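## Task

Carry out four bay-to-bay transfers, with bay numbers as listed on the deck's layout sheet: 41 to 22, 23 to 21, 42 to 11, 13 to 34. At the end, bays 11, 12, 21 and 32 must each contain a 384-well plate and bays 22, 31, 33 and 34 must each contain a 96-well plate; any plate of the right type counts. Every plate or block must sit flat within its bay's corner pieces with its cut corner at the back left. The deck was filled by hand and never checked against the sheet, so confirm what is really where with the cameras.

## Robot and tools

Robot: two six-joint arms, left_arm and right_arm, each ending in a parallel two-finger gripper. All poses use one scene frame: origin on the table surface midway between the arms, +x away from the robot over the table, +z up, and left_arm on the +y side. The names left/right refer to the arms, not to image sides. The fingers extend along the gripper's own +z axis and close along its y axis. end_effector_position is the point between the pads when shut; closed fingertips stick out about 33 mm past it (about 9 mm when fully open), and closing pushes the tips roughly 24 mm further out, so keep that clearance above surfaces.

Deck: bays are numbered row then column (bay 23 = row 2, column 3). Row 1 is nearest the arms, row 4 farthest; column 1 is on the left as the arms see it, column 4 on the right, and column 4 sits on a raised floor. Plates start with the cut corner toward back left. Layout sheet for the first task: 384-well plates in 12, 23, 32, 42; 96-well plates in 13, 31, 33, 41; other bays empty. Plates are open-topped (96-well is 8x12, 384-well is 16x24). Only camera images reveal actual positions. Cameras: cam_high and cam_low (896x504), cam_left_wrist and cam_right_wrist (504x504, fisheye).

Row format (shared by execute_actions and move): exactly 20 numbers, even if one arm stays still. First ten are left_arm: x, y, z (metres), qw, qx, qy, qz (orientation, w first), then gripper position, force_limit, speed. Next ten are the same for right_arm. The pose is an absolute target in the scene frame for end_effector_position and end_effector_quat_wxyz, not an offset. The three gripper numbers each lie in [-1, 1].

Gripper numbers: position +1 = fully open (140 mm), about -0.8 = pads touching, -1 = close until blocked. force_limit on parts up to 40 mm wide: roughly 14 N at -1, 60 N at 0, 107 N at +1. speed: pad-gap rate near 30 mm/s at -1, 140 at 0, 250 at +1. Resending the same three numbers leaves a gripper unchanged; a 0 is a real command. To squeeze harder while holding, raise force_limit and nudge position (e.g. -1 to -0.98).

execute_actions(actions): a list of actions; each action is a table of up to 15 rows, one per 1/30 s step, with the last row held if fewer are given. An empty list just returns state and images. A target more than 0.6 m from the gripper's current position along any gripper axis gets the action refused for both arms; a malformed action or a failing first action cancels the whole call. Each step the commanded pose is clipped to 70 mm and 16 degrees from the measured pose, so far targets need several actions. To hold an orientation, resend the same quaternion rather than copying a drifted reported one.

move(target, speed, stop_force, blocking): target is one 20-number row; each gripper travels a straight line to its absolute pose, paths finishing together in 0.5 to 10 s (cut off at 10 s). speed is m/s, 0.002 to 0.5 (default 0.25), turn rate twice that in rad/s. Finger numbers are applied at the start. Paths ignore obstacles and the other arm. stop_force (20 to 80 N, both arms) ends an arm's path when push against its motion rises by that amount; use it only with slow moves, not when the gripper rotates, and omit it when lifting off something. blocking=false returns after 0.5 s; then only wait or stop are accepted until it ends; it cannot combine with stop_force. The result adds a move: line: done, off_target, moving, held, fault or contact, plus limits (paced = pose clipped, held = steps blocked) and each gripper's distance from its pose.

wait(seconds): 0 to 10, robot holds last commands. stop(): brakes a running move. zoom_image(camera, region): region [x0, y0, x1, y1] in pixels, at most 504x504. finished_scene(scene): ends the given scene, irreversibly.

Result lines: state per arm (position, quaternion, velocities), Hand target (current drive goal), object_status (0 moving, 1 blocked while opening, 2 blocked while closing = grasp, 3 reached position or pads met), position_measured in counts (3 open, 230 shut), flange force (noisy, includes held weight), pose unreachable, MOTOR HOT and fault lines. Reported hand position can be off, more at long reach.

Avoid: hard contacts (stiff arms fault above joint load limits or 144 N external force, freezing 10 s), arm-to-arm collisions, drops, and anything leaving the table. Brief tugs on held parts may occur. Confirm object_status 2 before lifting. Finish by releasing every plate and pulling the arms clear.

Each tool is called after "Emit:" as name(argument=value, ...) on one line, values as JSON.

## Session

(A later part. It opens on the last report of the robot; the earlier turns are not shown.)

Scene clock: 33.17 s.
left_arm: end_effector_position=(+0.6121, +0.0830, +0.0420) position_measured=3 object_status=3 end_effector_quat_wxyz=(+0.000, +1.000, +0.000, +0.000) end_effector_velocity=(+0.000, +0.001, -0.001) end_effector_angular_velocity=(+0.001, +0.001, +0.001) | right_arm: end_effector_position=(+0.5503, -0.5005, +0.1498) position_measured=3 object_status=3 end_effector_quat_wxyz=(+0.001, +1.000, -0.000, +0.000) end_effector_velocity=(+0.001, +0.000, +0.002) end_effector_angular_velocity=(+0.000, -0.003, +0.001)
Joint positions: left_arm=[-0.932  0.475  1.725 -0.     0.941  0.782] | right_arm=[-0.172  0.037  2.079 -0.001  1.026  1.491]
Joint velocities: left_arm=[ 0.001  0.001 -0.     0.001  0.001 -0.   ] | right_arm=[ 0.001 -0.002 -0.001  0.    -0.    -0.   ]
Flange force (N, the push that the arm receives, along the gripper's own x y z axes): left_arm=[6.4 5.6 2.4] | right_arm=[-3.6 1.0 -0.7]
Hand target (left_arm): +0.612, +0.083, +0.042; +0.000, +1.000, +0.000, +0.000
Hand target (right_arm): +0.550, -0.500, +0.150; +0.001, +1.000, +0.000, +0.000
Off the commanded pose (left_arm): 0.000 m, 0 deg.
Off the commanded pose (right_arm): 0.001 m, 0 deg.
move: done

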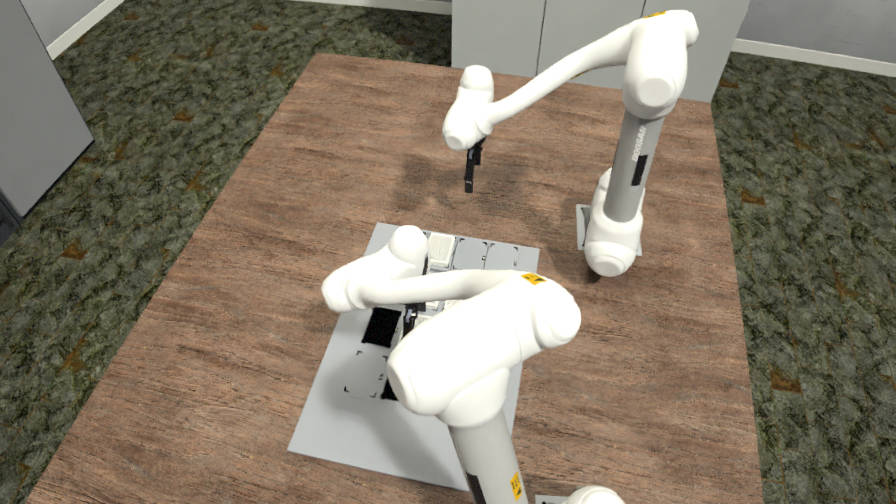

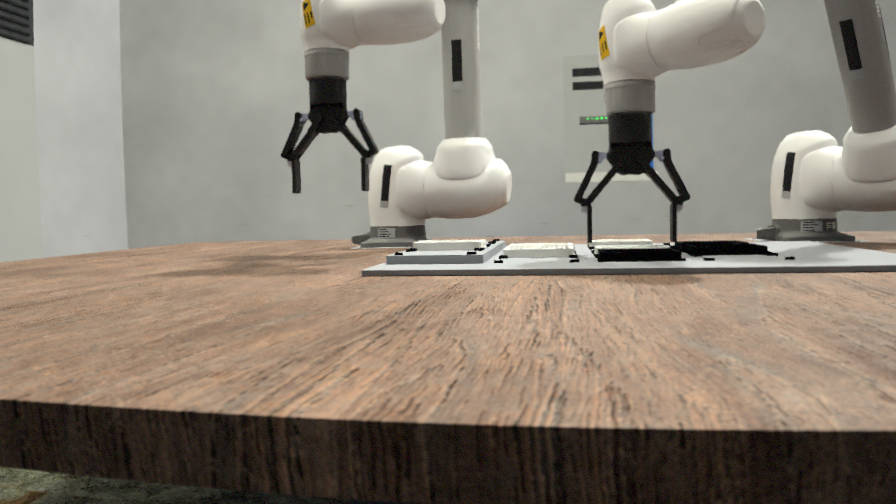

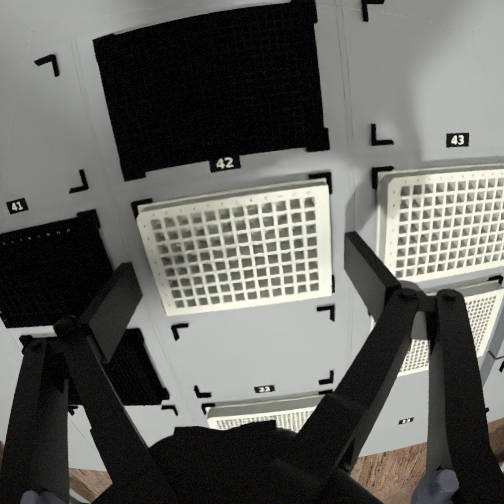

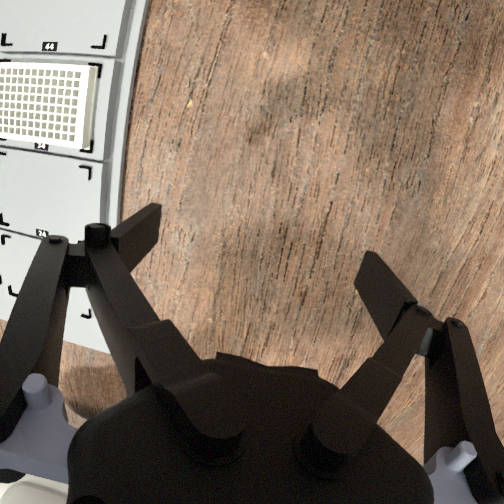

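Emit:
execute_actions(actions=[[[0.612,0.0828,0.040,0,1,0,0,1,-0.2,0,0.55,-0.5,0.15,0,1,0,0,1,-0.2,0],[0.612,0.0826,0.038,0,1,0,0,1,-0.2,0,0.55,-0.5,0.15,0,1,0,0,1,-0.2,0],[0.612,0.0825,0.036,0,1,0,0,1,-0.2,0,0.55,-0.5,0.15,0,1,0,0,1,-0.2,0],[0.612,0.0825,0.034,0,1,0,0,1,-0.2,0,0.55,-0.5,0.15,0,1,0,0,1,-0.2,0],[0.612,0.0825,0.0325,0,1,0,0,1,-0.2,0,0.55,-0.5,0.15,0,1,0,0,1,-0.2,0],[0.612,0.0825,0.0313,0,1,0,0,1,-0.2,0,0.55,-0.5,0.15,0,1,0,0,1,-0.2,0]],[[0.612,0.0825,0.0313,0,1,0,0,-1,-0.2,-0.5,0.55,-0.5,0.15,0,1,0,0,1,-0.2,0]],[[0.612,0.0825,0.0317,0,1,0,0,-0.98,-0.2,-0.5,0.55,-0.5,0.15,0,1,0,0,1,-0.2,0],[0.612,0.0825,0.0322,0,1,0,0,-0.98,-0.2,-0.5,0.55,-0.5,0.15,0,1,0,0,1,-0.2,0],[0.612,0.0825,0.033,0,1,0,0,-0.98,-0.2,-0.5,0.55,-0.5,0.15,0,1,0,0,1,-0.2,0],[0.612,0.0825,0.035,0,1,0,0,-0.98,-0.2,-0.5,0.55,-0.5,0.15,0,1,0,0,1,-0.2,0],[0.612,0.0825,0.038,0,1,0,0,-0.98,-0.2,-0.5,0.55,-0.5,0.15,0,1,0,0,1,-0.2,0],[0.612,0.0825,0.040,0,1,0,0,-0.98,-0.2,-0.5,0.55,-0.5,0.15,0,1,0,0,1,-0.2,0],[0.612,0.0825,0.042,0,1,0,0,-0.98,-0.2,-0.5,0.55,-0.5,0.15,0,1,0,0,1,-0.2,0]]])

Emit:
move(target=[0.505,0.0825,0.042,0,1,0,0,-0.98,-0.2,-0.5,0.55,-0.5,0.15,0,1,0,0,1,-0.2,0], speed=0.25)

Scene clock: 35.30 s.
left_arm: end_effector_position=(+0.6120, +0.0825, +0.0420) position_measured=39 object_status=2 end_effector_quat_wxyz=(+0.000, +1.000, +0.000, +0.000) end_effector_velocity=(+0.000, -0.001, -0.000) end_effector_angular_velocity=(-0.001, -0.002, -0.002) | right_arm: end_effector_position=(+0.5500, -0.5000, +0.1500) position_measured=3 object_status=3 end_effector_quat_wxyz=(+0.000, +1.000, -0.000, +0.000) end_effector_velocity=(+0.001, +0.000, +0.001) end_effector_angular_velocity=(+0.000, -0.002, -0.000)
Joint positions: left_arm=[-0.933  0.476  1.725 -0.     0.941  0.782] | right_arm=[-0.172  0.036  2.079  0.     1.026  1.49 ]
Joint velocities: left_arm=[-0.001  0.     0.     0.    -0.002  0.001] | right_arm=[ 0.    -0.001 -0.001  0.001  0.    -0.   ]
Flange force (N, the push that the arm receives, along the gripper's own x y z axes): left_arm=[-2.0 -1.7 -2.1] | right_arm=[-8.9 4.2 -1.2]
Flange force at the end of the 1st action (N, along the gripper's axes at the end of the call): left_arm=[0.8 0.8 1.1] | right_arm=[-6.7 2.1 -2.5]
Flange force at the end of the 2nd action (N, along the gripper's axes at the end of the call): left_arm=[-3.1 -0.1 -25.8] | right_arm=[-9.1 3.0 -2.2]
Hand target (left_arm): +0.612, +0.083, +0.042; -0.000, +1.000, +0.000, +0.000
Hand target (right_arm): +0.550, -0.500, +0.150; -0.000, +1.000, -0.000, +0.000
Off the commanded pose (left_arm): 0.000 m, 0 deg.
Off the commanded pose (right_arm): 0.000 m, 0 deg.

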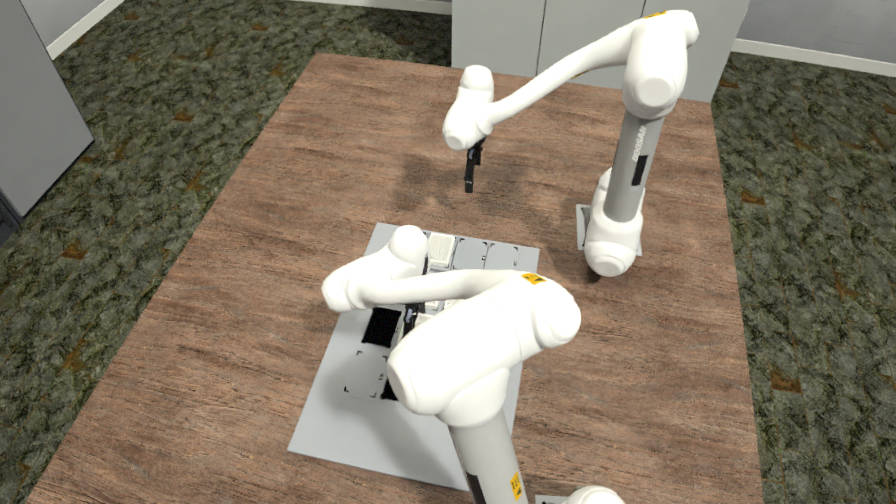

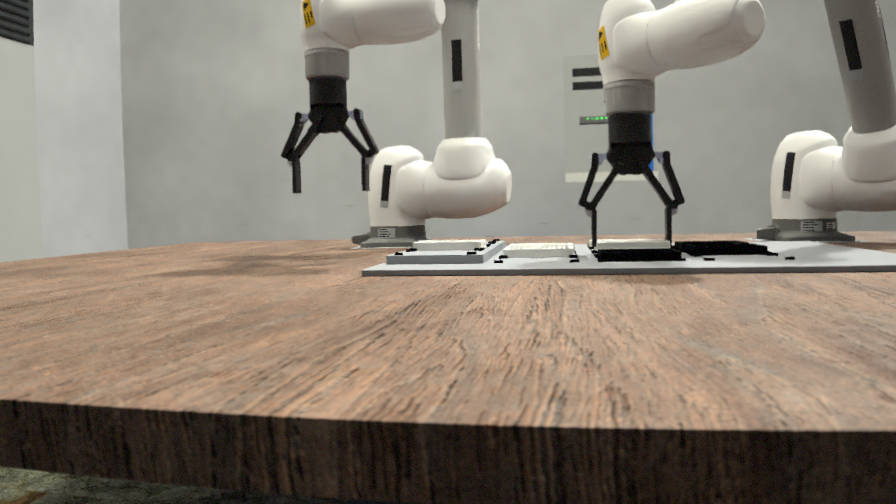

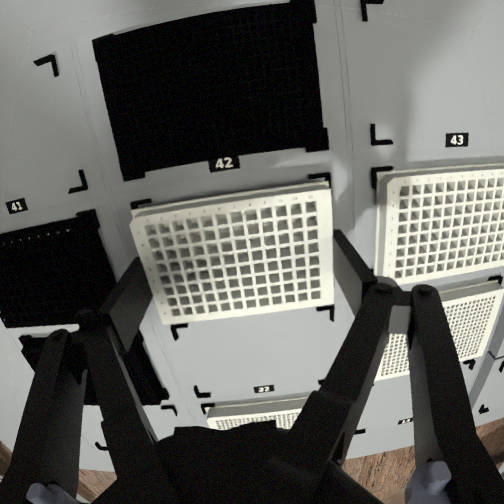

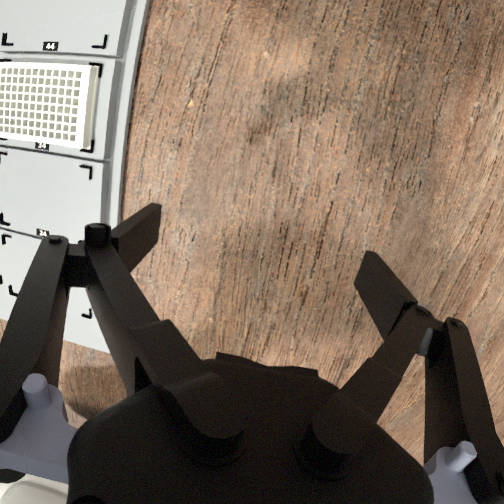

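Scene clock: 36.07 s.
left_arm: end_effector_position=(+0.5050, +0.0824, +0.0420) position_measured=39 object_status=2 end_effector_quat_wxyz=(+0.000, +1.000, -0.000, -0.000) end_effector_velocity=(-0.000, +0.001, -0.001) end_effector_angular_velocity=(+0.002, +0.001, +0.002) | right_arm: end_effector_position=(+0.5500, -0.5000, +0.1500) position_measured=3 object_status=3 end_effector_quat_wxyz=(+0.000, +1.000, -0.000, +0.000) end_effector_velocity=(-0.001, +0.001, -0.001) end_effector_angular_velocity=(+0.001, +0.002, +0.000)
Joint positions: left_arm=[-1.048  0.377  1.88  -0.     0.884  0.667] | right_arm=[-0.172  0.036  2.079  0.     1.026  1.49 ]
Joint velocities: left_arm=[ 0.001  0.001  0.     0.     0.002 -0.001] | right_arm=[ 0.     0.     0.001  0.001  0.    -0.001]
Flange force (N, the push that the arm receives, along the gripper's own x y z axes): left_arm=[2.6 3.8 0.5] | right_arm=[-7.8 7.6 -0.2]
Hand target (left_arm): +0.505, +0.082, +0.042; +0.000, +1.000, -0.000, -0.000
Hand target (right_arm): +0.550, -0.500, +0.150; +0.000, +1.000, +0.000, +0.000
Off the commanded pose (left_arm): 0.000 m, 0 deg.
Off the commanded pose (right_arm): 0.000 m, 0 deg.
move: done

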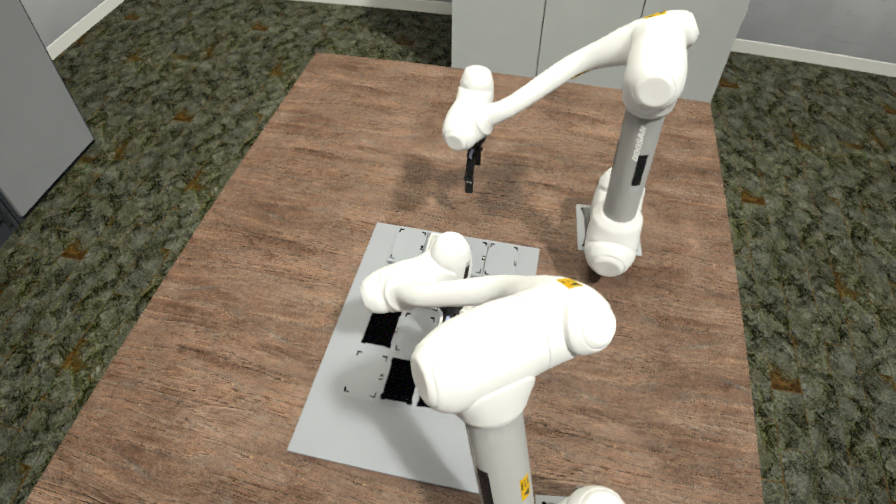

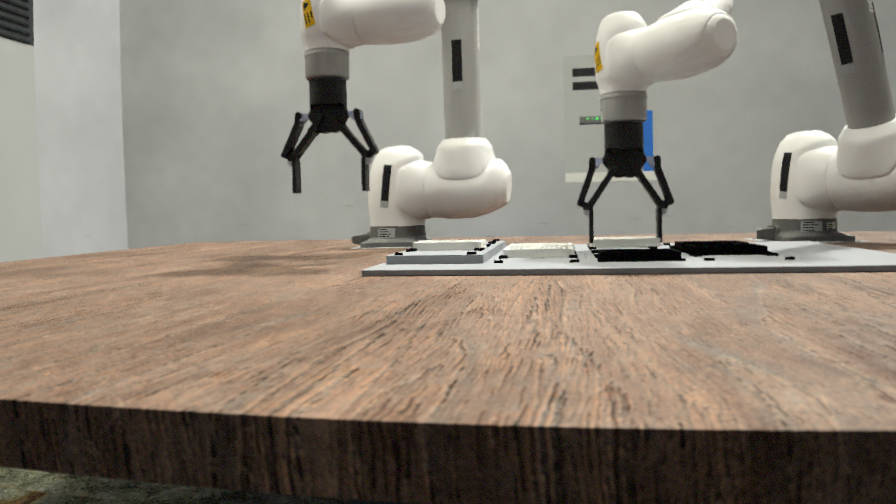

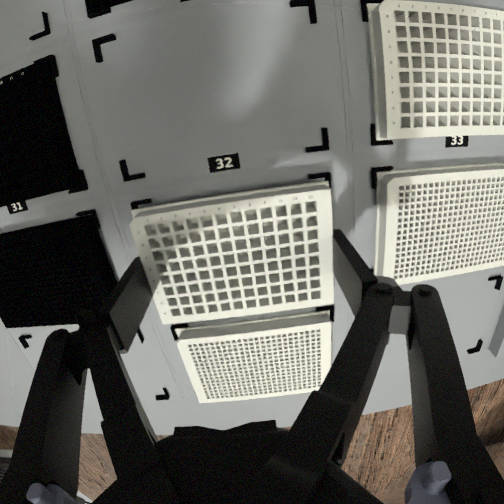

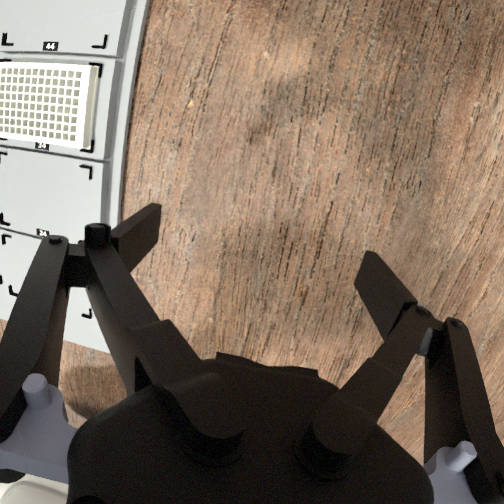

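Aligned.

Emit:
move(target=[0.505,0.0825,0.0307,0,1,0,0,-0.98,-0.2,-0.5,0.55,-0.5,0.15,0,1,0,0,1,-0.2,0], speed=0.02, stop_force=20)

Scene clock: 37.17 s.
left_arm: end_effector_position=(+0.5050, +0.0825, +0.0314) position_measured=39 object_status=2 end_effector_quat_wxyz=(+0.000, +1.000, +0.000, -0.000) end_effector_velocity=(+0.000, +0.000, -0.000) end_effector_angular_velocity=(+0.001, +0.001, +0.001) | right_arm: end_effector_position=(+0.5500, -0.5000, +0.1500) position_measured=3 object_status=3 end_effector_quat_wxyz=(+0.000, +1.000, +0.000, +0.000) end_effector_velocity=(-0.001, -0.000, -0.000) end_effector_angular_velocity=(+0.000, +0.001, +0.000)
Joint positions: left_arm=[-1.048  0.389  1.887 -0.     0.866  0.667] | right_arm=[-0.172  0.036  2.079  0.     1.026  1.49 ]
Joint velocities: left_arm=[ 0.     0.001 -0.001  0.     0.001 -0.   ] | right_arm=[-0.    -0.     0.001  0.     0.    -0.001]
Flange force (N, the push that the arm receives, along the gripper's own x y z axes): left_arm=[-1.4 5.2 -25.9] | right_arm=[-6.8 7.8 -2.4]
Hand target (left_arm): +0.505, +0.082, +0.032; +0.000, +1.000, -0.000, +0.000
Hand target (right_arm): +0.550, -0.500, +0.150; +0.000, +1.000, +0.000, +0.000
Off the commanded pose (left_arm): 0.001 m, 0 deg.
Off the commanded pose (right_arm): 0.000 m, 0 deg.
move: contact (left_arm)

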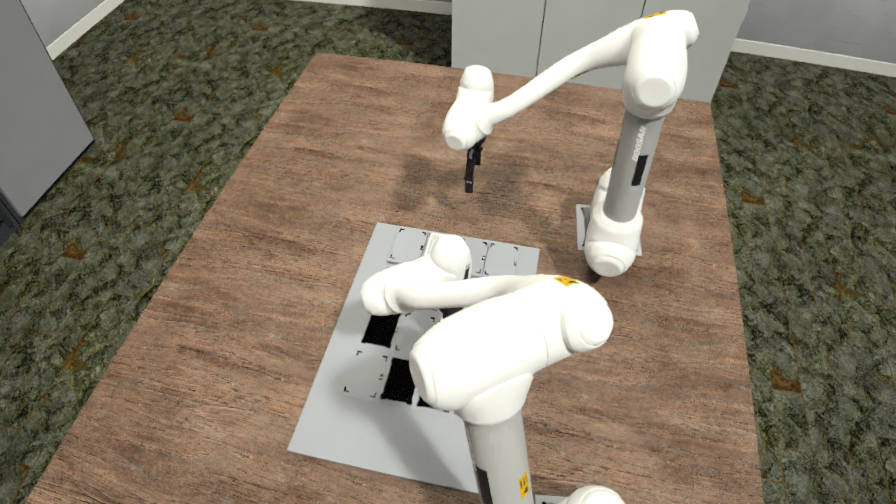

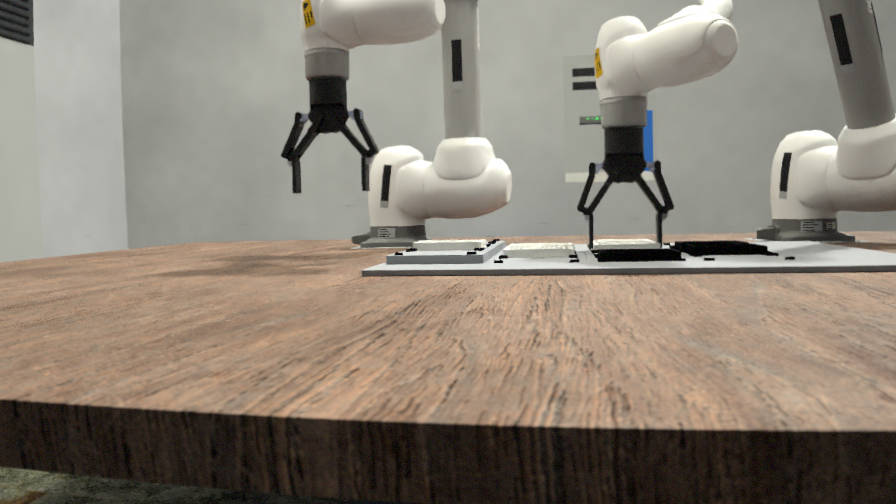

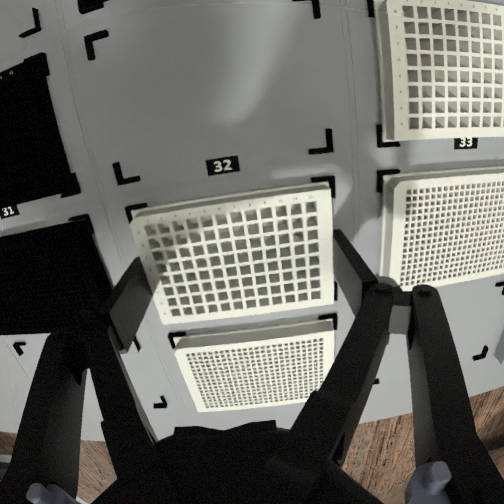

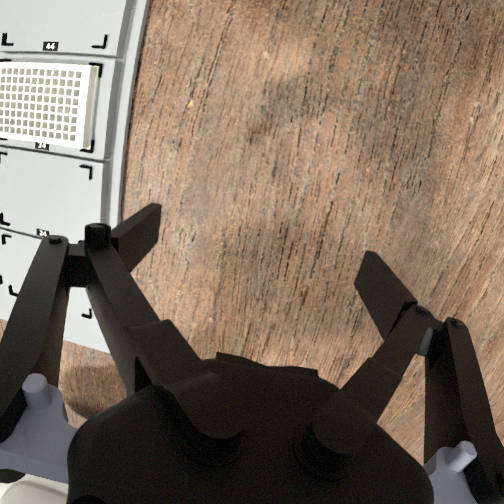

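Emit:
execute_actions(actions=[[[0.505,0.0825,0.0318,0,1,0,0,1,-0.2,0,0.55,-0.5,0.15,0,1,0,0,1,-0.2,0],[0.505,0.0825,0.0318,0,1,0,0,1,-0.2,0,0.55,-0.5,0.15,0,1,0,0,1,-0.2,0],[0.505,0.0825,0.0318,0,1,0,0,1,-0.2,0,0.55,-0.5,0.15,0,1,0,0,1,-0.2,0],[0.505,0.0825,0.0318,0,1,0,0,1,-0.2,0,0.55,-0.5,0.15,0,1,0,0,1,-0.2,0],[0.505,0.0825,0.0318,0,1,0,0,1,-0.2,0,0.55,-0.5,0.15,0,1,0,0,1,-0.2,0],[0.505,0.0825,0.0318,0,1,0,0,1,-0.2,0,0.55,-0.5,0.15,0,1,0,0,1,-0.2,0],[0.505,0.0825,0.034,0,1,0,0,1,-0.2,0,0.55,-0.5,0.15,0,1,0,0,1,-0.2,0],[0.505,0.0825,0.037,0,1,0,0,1,-0.2,0,0.55,-0.5,0.15,0,1,0,0,1,-0.2,0]]])

Emit:
move(target=[0.719,0.0825,0.032,0,1,0,0,1,-0.2,0,0.55,-0.5,0.15,0,1,0,0,1,-0.2,0], speed=0.3)

Scene clock: 38.20 s.
left_arm: end_effector_position=(+0.5051, +0.0824, +0.0371) position_measured=3 object_status=3 end_effector_quat_wxyz=(+0.000, +1.000, -0.000, +0.000) end_effector_velocity=(-0.001, +0.000, +0.000) end_effector_angular_velocity=(+0.001, +0.001, -0.000) | right_arm: end_effector_position=(+0.5500, -0.5000, +0.1500) position_measured=3 object_status=3 end_effector_quat_wxyz=(+0.000, +1.000, +0.000, +0.000) end_effector_velocity=(+0.000, +0.000, +0.000) end_effector_angular_velocity=(+0.000, -0.001, +0.000)
Joint positions: left_arm=[-1.048  0.383  1.883  0.     0.875  0.667] | right_arm=[-0.172  0.036  2.079  0.     1.026  1.49 ]
Joint velocities: left_arm=[-0.001 -0.    -0.    -0.     0.001 -0.   ] | right_arm=[ 0.    -0.001  0.     0.001 -0.    -0.   ]
Flange force (N, the push that the arm receives, along the gripper's own x y z axes): left_arm=[-0.3 4.4 -1.7] | right_arm=[-10.5 7.0 -4.3]
Hand target (left_arm): +0.505, +0.083, +0.037; -0.000, +1.000, +0.000, +0.000
Hand target (right_arm): +0.550, -0.500, +0.150; +0.000, +1.000, +0.000, +0.000
Off the commanded pose (left_arm): 0.000 m, 0 deg.
Off the commanded pose (right_arm): 0.000 m, 0 deg.

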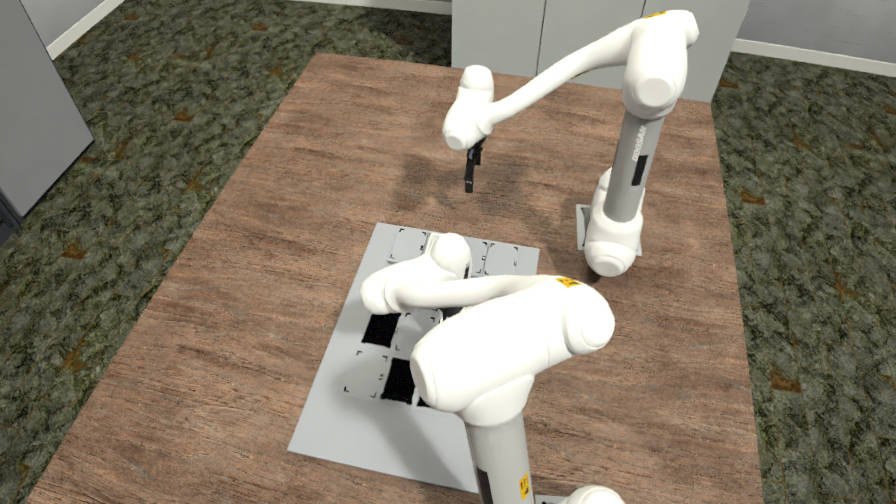

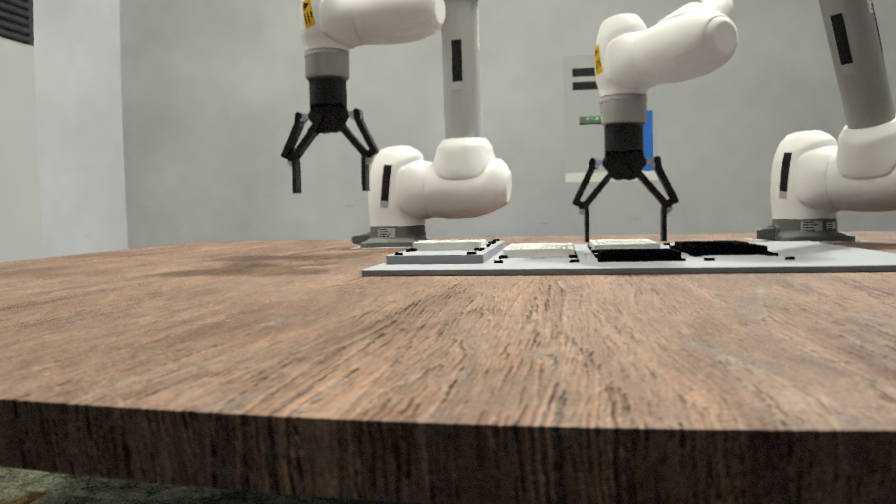

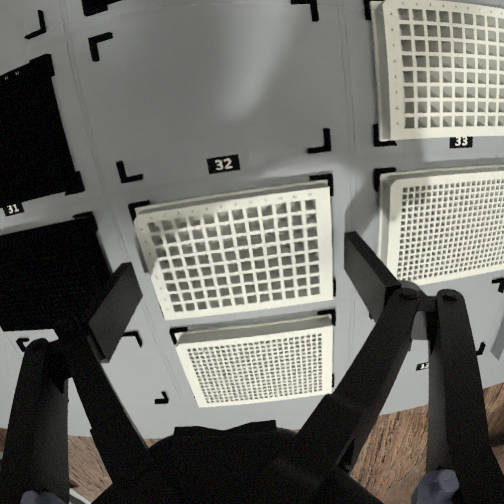

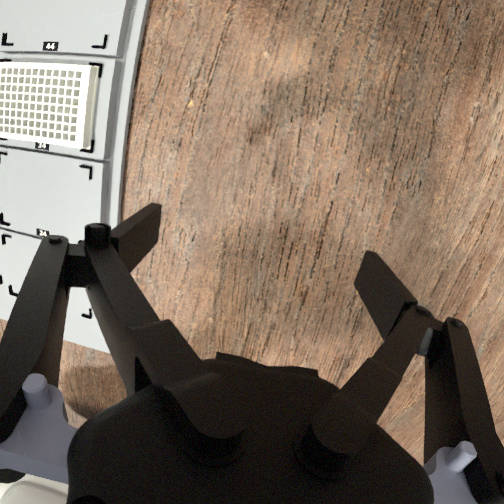

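Scene clock: 39.30 s.
left_arm: end_effector_position=(+0.7190, +0.0826, +0.0320) position_measured=3 object_status=3 end_effector_quat_wxyz=(-0.000, +1.000, +0.000, +0.000) end_effector_velocity=(+0.001, +0.002, -0.001) end_effector_angular_velocity=(+0.002, +0.002, +0.003) | right_arm: end_effector_position=(+0.5500, -0.5000, +0.1500) position_measured=3 object_status=3 end_effector_quat_wxyz=(+0.000, +1.000, +0.000, +0.000) end_effector_velocity=(-0.001, +0.000, -0.001) end_effector_angular_velocity=(+0.002, +0.002, -0.001)
Joint positions: left_arm=[-0.84   0.594  1.546  0.     1.001  0.875] | right_arm=[-0.172  0.036  2.079  0.     1.026  1.49 ]
Joint velocities: left_arm=[ 0.003  0.001 -0.     0.     0.003  0.   ] | right_arm=[-0.001  0.001  0.001  0.002 -0.    -0.   ]
Flange force (N, the push that the arm receives, along the gripper's own x y z axes): left_arm=[6.8 5.0 -0.9] | right_arm=[-5.5 3.2 -1.7]
Hand target (left_arm): +0.719, +0.083, +0.032; -0.000, +1.000, +0.000, -0.000
Hand target (right_arm): +0.550, -0.500, +0.150; +0.000, +1.000, +0.000, +0.000
Off the commanded pose (left_arm): 0.000 m, 0 deg.
Off the commanded pose (right_arm): 0.000 m, 0 deg.
move: done

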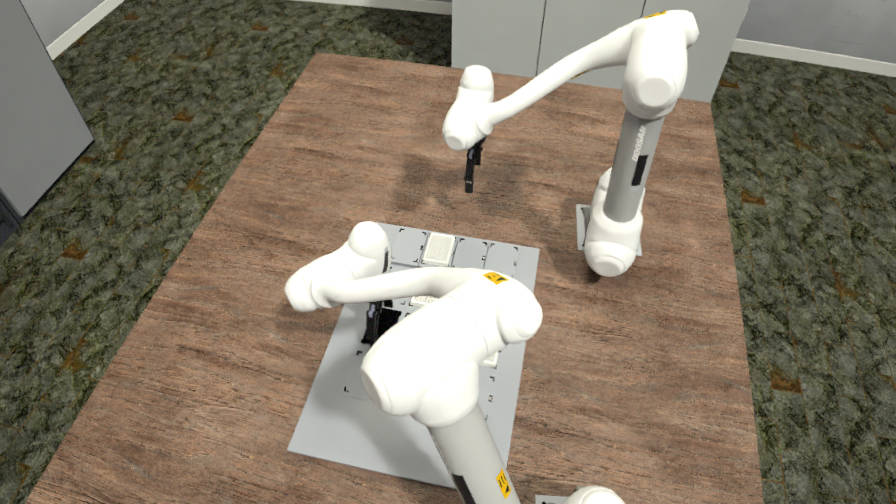

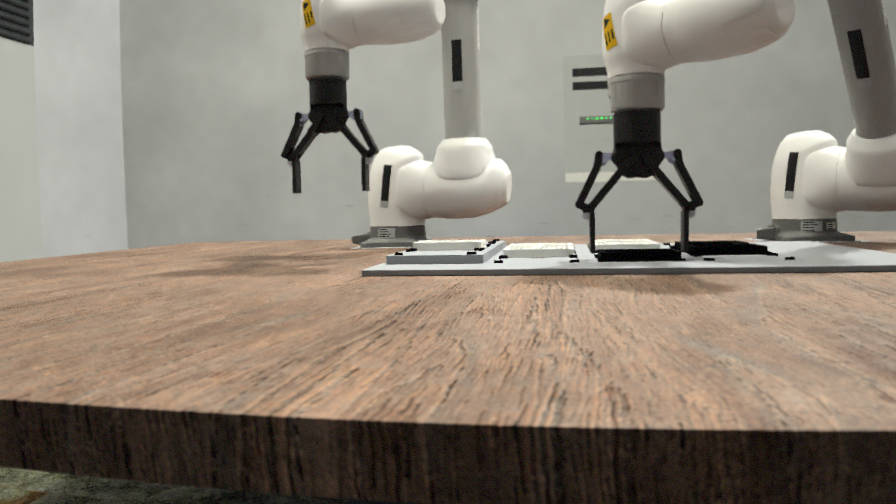

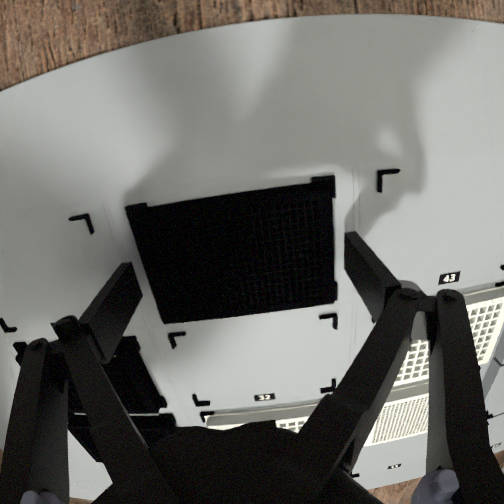

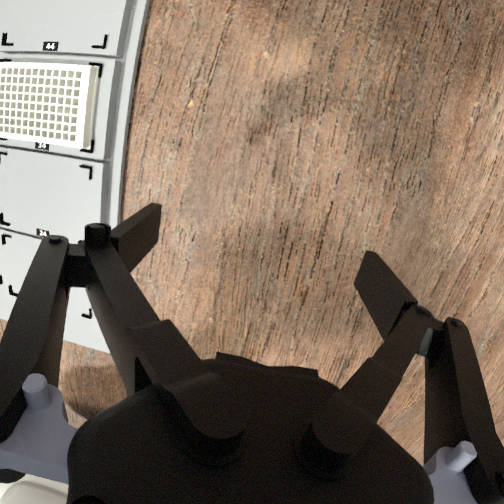

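Emit:
execute_actions(actions=[[[0.719,0.0825,0.032,0,1,0,0,-1,-0.2,-0.5,0.55,-0.5,0.15,0,1,0,0,1,-0.2,0]],[[0.719,0.0825,0.0324,0,1,0,0,-0.98,-0.2,-0.5,0.55,-0.5,0.15,0,1,0,0,1,-0.2,0],[0.719,0.0825,0.0329,0,1,0,0,-0.98,-0.2,-0.5,0.55,-0.5,0.15,0,1,0,0,1,-0.2,0],[0.719,0.0825,0.034,0,1,0,0,-0.98,-0.2,-0.5,0.55,-0.5,0.15,0,1,0,0,1,-0.2,0],[0.719,0.0825,0.036,0,1,0,0,-0.98,-0.2,-0.5,0.55,-0.5,0.15,0,1,0,0,1,-0.2,0],[0.719,0.0825,0.038,0,1,0,0,-0.98,-0.2,-0.5,0.55,-0.5,0.15,0,1,0,0,1,-0.2,0],[0.719,0.0825,0.040,0,1,0,0,-0.98,-0.2,-0.5,0.55,-0.5,0.15,0,1,0,0,1,-0.2,0],[0.719,0.0825,0.042,0,1,0,0,-0.98,-0.2,-0.5,0.55,-0.5,0.15,0,1,0,0,1,-0.2,0]]])

Emit:
move(target=[0.612,0.0825,0.042,0,1,0,0,-0.98,-0.2,-0.5,0.55,-0.5,0.15,0,1,0,0,1,-0.2,0], speed=0.25)

Emit:
move(target=[0.612,0.0825,0.0310,0,1,0,0,-0.98,-0.2,-0.5,0.55,-0.5,0.15,0,1,0,0,1,-0.2,0], speed=0.02, stop_force=20)

Scene clock: 41.13 s.
left_arm: end_effector_position=(+0.7190, +0.0825, +0.0421) position_measured=39 object_status=2 end_effector_quat_wxyz=(+0.000, +1.000, -0.000, +0.000) end_effector_velocity=(+0.000, -0.001, -0.000) end_effector_angular_velocity=(-0.001, -0.001, -0.001) | right_arm: end_effector_position=(+0.5500, -0.5000, +0.1500) position_measured=3 object_status=3 end_effector_quat_wxyz=(+0.000, +1.000, +0.000, +0.000) end_effector_velocity=(+0.000, -0.001, -0.000) end_effector_angular_velocity=(+0.000, -0.000, -0.001)
Joint positions: left_arm=[-0.84   0.586  1.54  -0.     1.016  0.875] | right_arm=[-0.172  0.036  2.079  0.     1.026  1.49 ]
Joint velocities: left_arm=[-0.001  0.     0.     0.    -0.002  0.   ] | right_arm=[-0.001  0.    -0.     0.     0.    -0.   ]
Flange force (N, the push that the arm receives, along the gripper's own x y z axes): left_arm=[5.7 1.7 1.9] | right_arm=[-10.3 0.8 -3.7]
Flange force at the end of the 1st action (N, along the gripper's axes at the end of the call): left_arm=[-5.6 -1.9 -25.8] | right_arm=[-8.5 5.9 -2.4]
Hand target (left_arm): +0.719, +0.083, +0.042; -0.000, +1.000, +0.000, +0.000
Hand target (right_arm): +0.550, -0.500, +0.150; +0.000, +1.000, -0.000, +0.000
Off the commanded pose (left_arm): 0.000 m, 0 deg.
Off the commanded pose (right_arm): 0.000 m, 0 deg.

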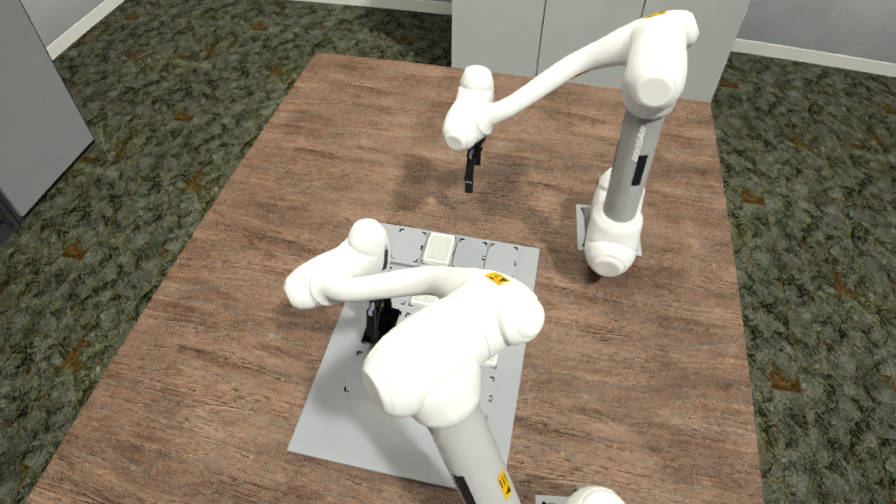

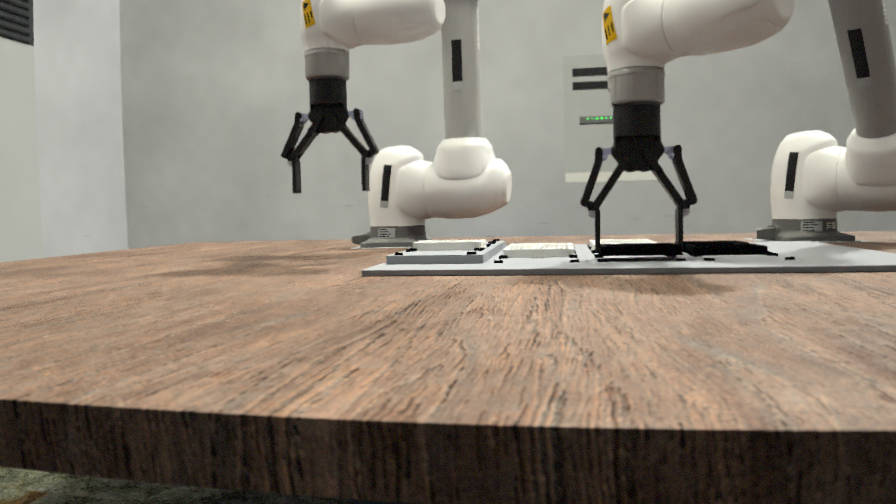

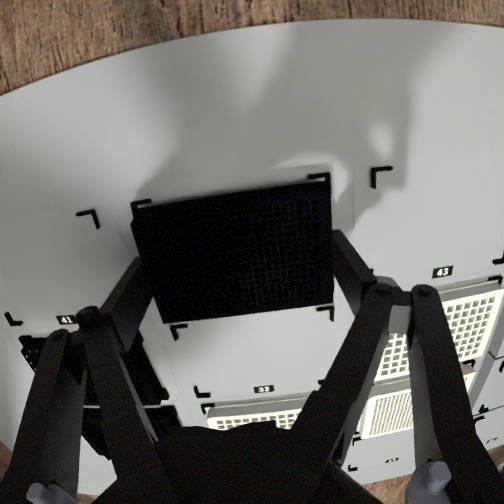

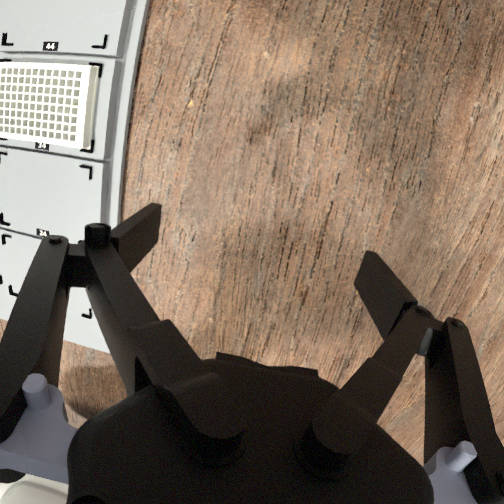

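Scene clock: 41.90 s.
left_arm: end_effector_position=(+0.6120, +0.0824, +0.0420) position_measured=39 object_status=2 end_effector_quat_wxyz=(+0.000, +1.000, -0.000, -0.000) end_effector_velocity=(+0.000, -0.001, +0.001) end_effector_angular_velocity=(-0.002, -0.002, -0.000) | right_arm: end_effector_position=(+0.5500, -0.5000, +0.1500) position_measured=3 object_status=3 end_effector_quat_wxyz=(+0.000, +1.000, +0.000, +0.000) end_effector_velocity=(-0.000, +0.001, -0.000) end_effector_angular_velocity=(+0.000, +0.001, +0.001)
Joint positions: left_arm=[-0.933  0.476  1.725 -0.     0.941  0.782] | right_arm=[-0.172  0.036  2.079  0.     1.026  1.49 ]
Joint velocities: left_arm=[-0.    -0.001  0.001 -0.    -0.002 -0.   ] | right_arm=[ 0.001  0.     0.     0.    -0.     0.   ]
Flange force (N, the push that the arm receives, along the gripper's own x y z axes): left_arm=[5.8 1.8 -0.1] | right_arm=[-12.6 4.7 -4.4]
Hand target (left_arm): +0.612, +0.082, +0.042; +0.000, +1.000, -0.000, +0.000
Hand target (right_arm): +0.550, -0.500, +0.150; +0.000, +1.000, +0.000, +0.000
Off the commanded pose (left_arm): 0.000 m, 0 deg.
Off the commanded pose (right_arm): 0.000 m, 0 deg.
move: done

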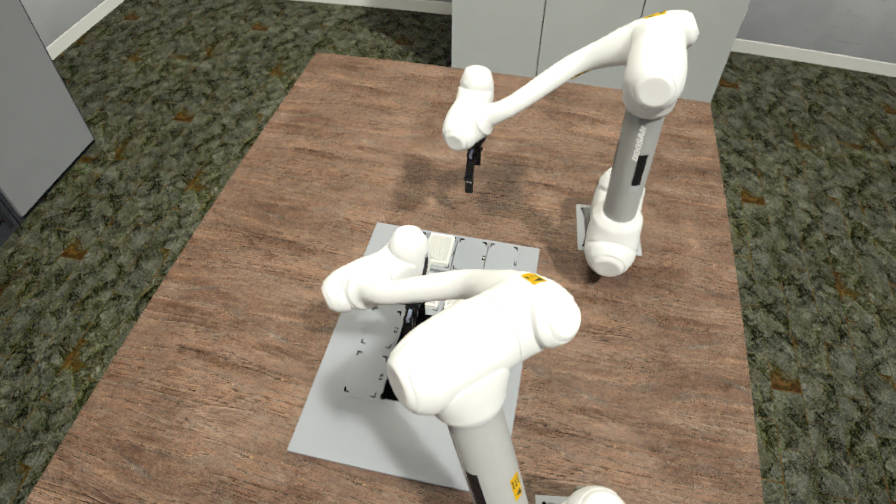

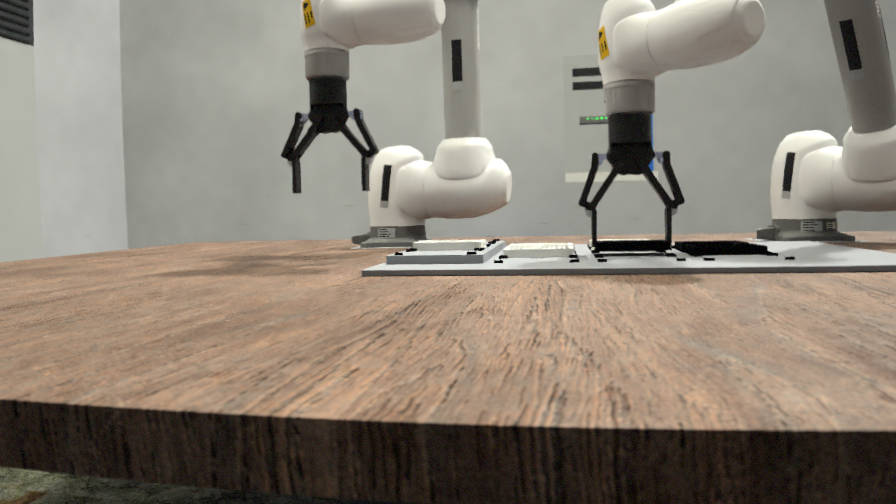

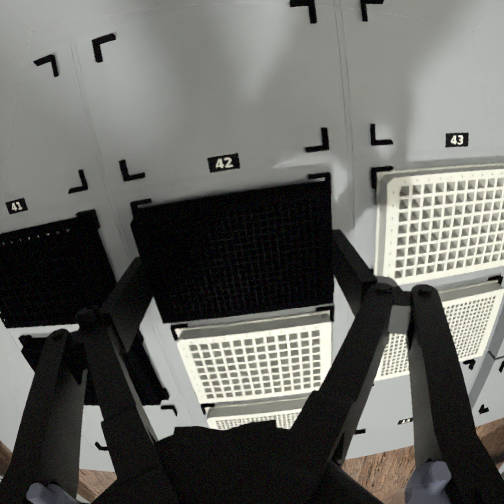

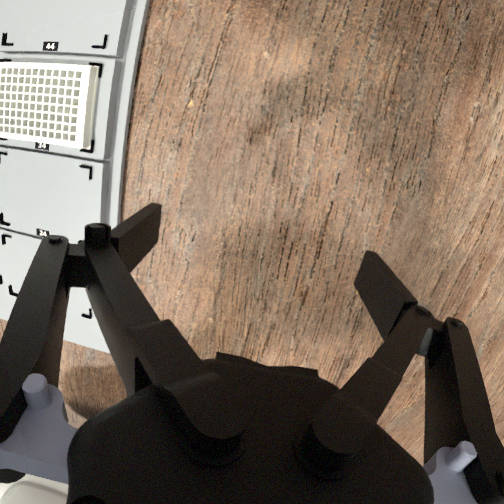

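Scene clock: 42.70 s.
left_arm: end_effector_position=(+0.6120, +0.0825, +0.0323) position_measured=39 object_status=2 end_effector_quat_wxyz=(-0.000, +1.000, -0.000, -0.000) end_effector_velocity=(-0.000, -0.000, +0.001) end_effector_angular_velocity=(+0.002, +0.001, -0.001) | right_arm: end_effector_position=(+0.5500, -0.5000, +0.1500) position_measured=3 object_status=3 end_effector_quat_wxyz=(+0.000, +1.000, +0.000, +0.000) end_effector_velocity=(-0.001, -0.000, -0.000) end_effector_angular_velocity=(+0.000, +0.001, -0.000)
Joint positions: left_arm=[-0.933  0.485  1.731 -0.     0.926  0.782] | right_arm=[-0.172  0.036  2.079  0.     1.026  1.49 ]
Joint velocities: left_arm=[-0.001 -0.001 -0.001  0.     0.004  0.   ] | right_arm=[-0.    -0.001  0.001  0.     0.     0.   ]
Flange force (N, the push that the arm receives, along the gripper's own x y z axes): left_arm=[3.6 4.1 -12.7] | right_arm=[-9.2 7.0 -1.2]
Hand target (left_arm): +0.612, +0.082, +0.032; +0.000, +1.000, -0.000, +0.000
Hand target (right_arm): +0.550, -0.500, +0.150; +0.000, +1.000, +0.000, +0.000
Off the commanded pose (left_arm): 0.001 m, 0 deg.
Off the commanded pose (right_arm): 0.000 m, 0 deg.
move: contact (left_arm)

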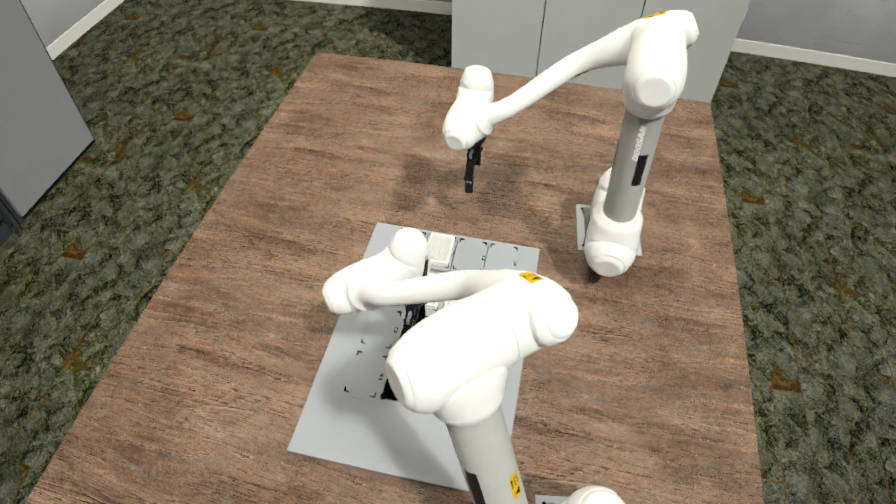

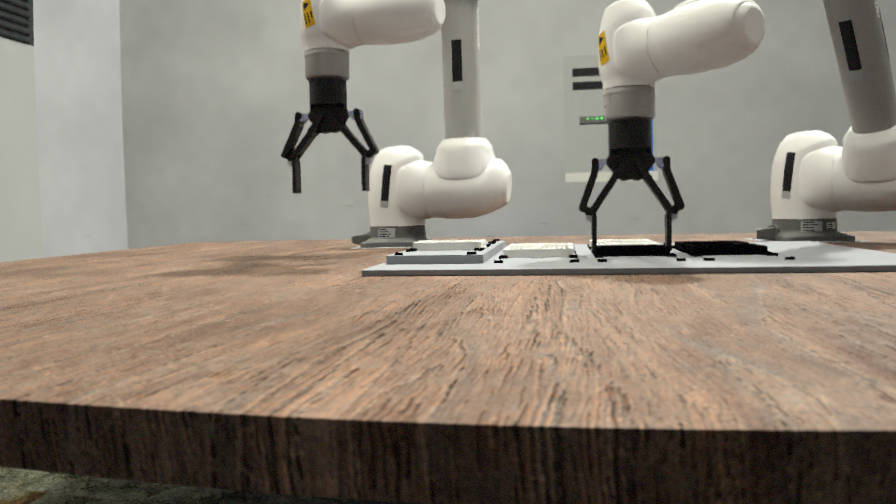

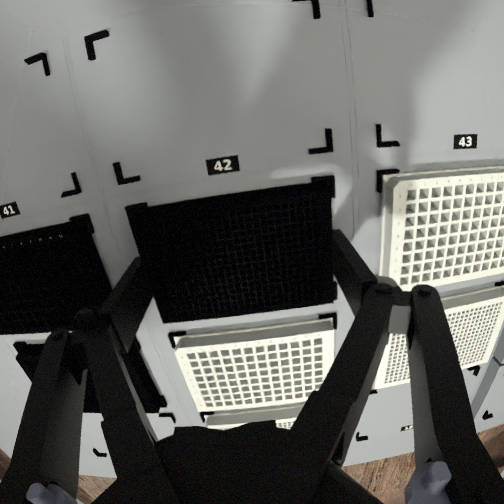

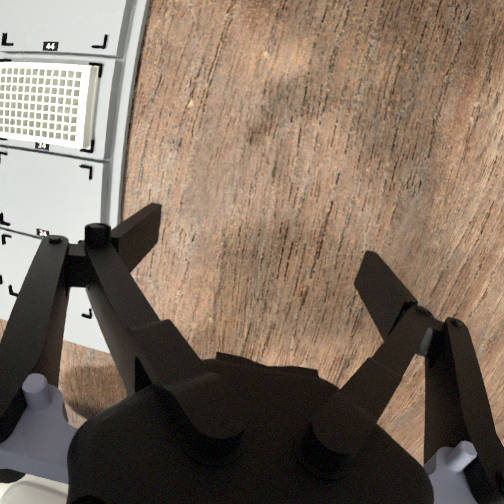

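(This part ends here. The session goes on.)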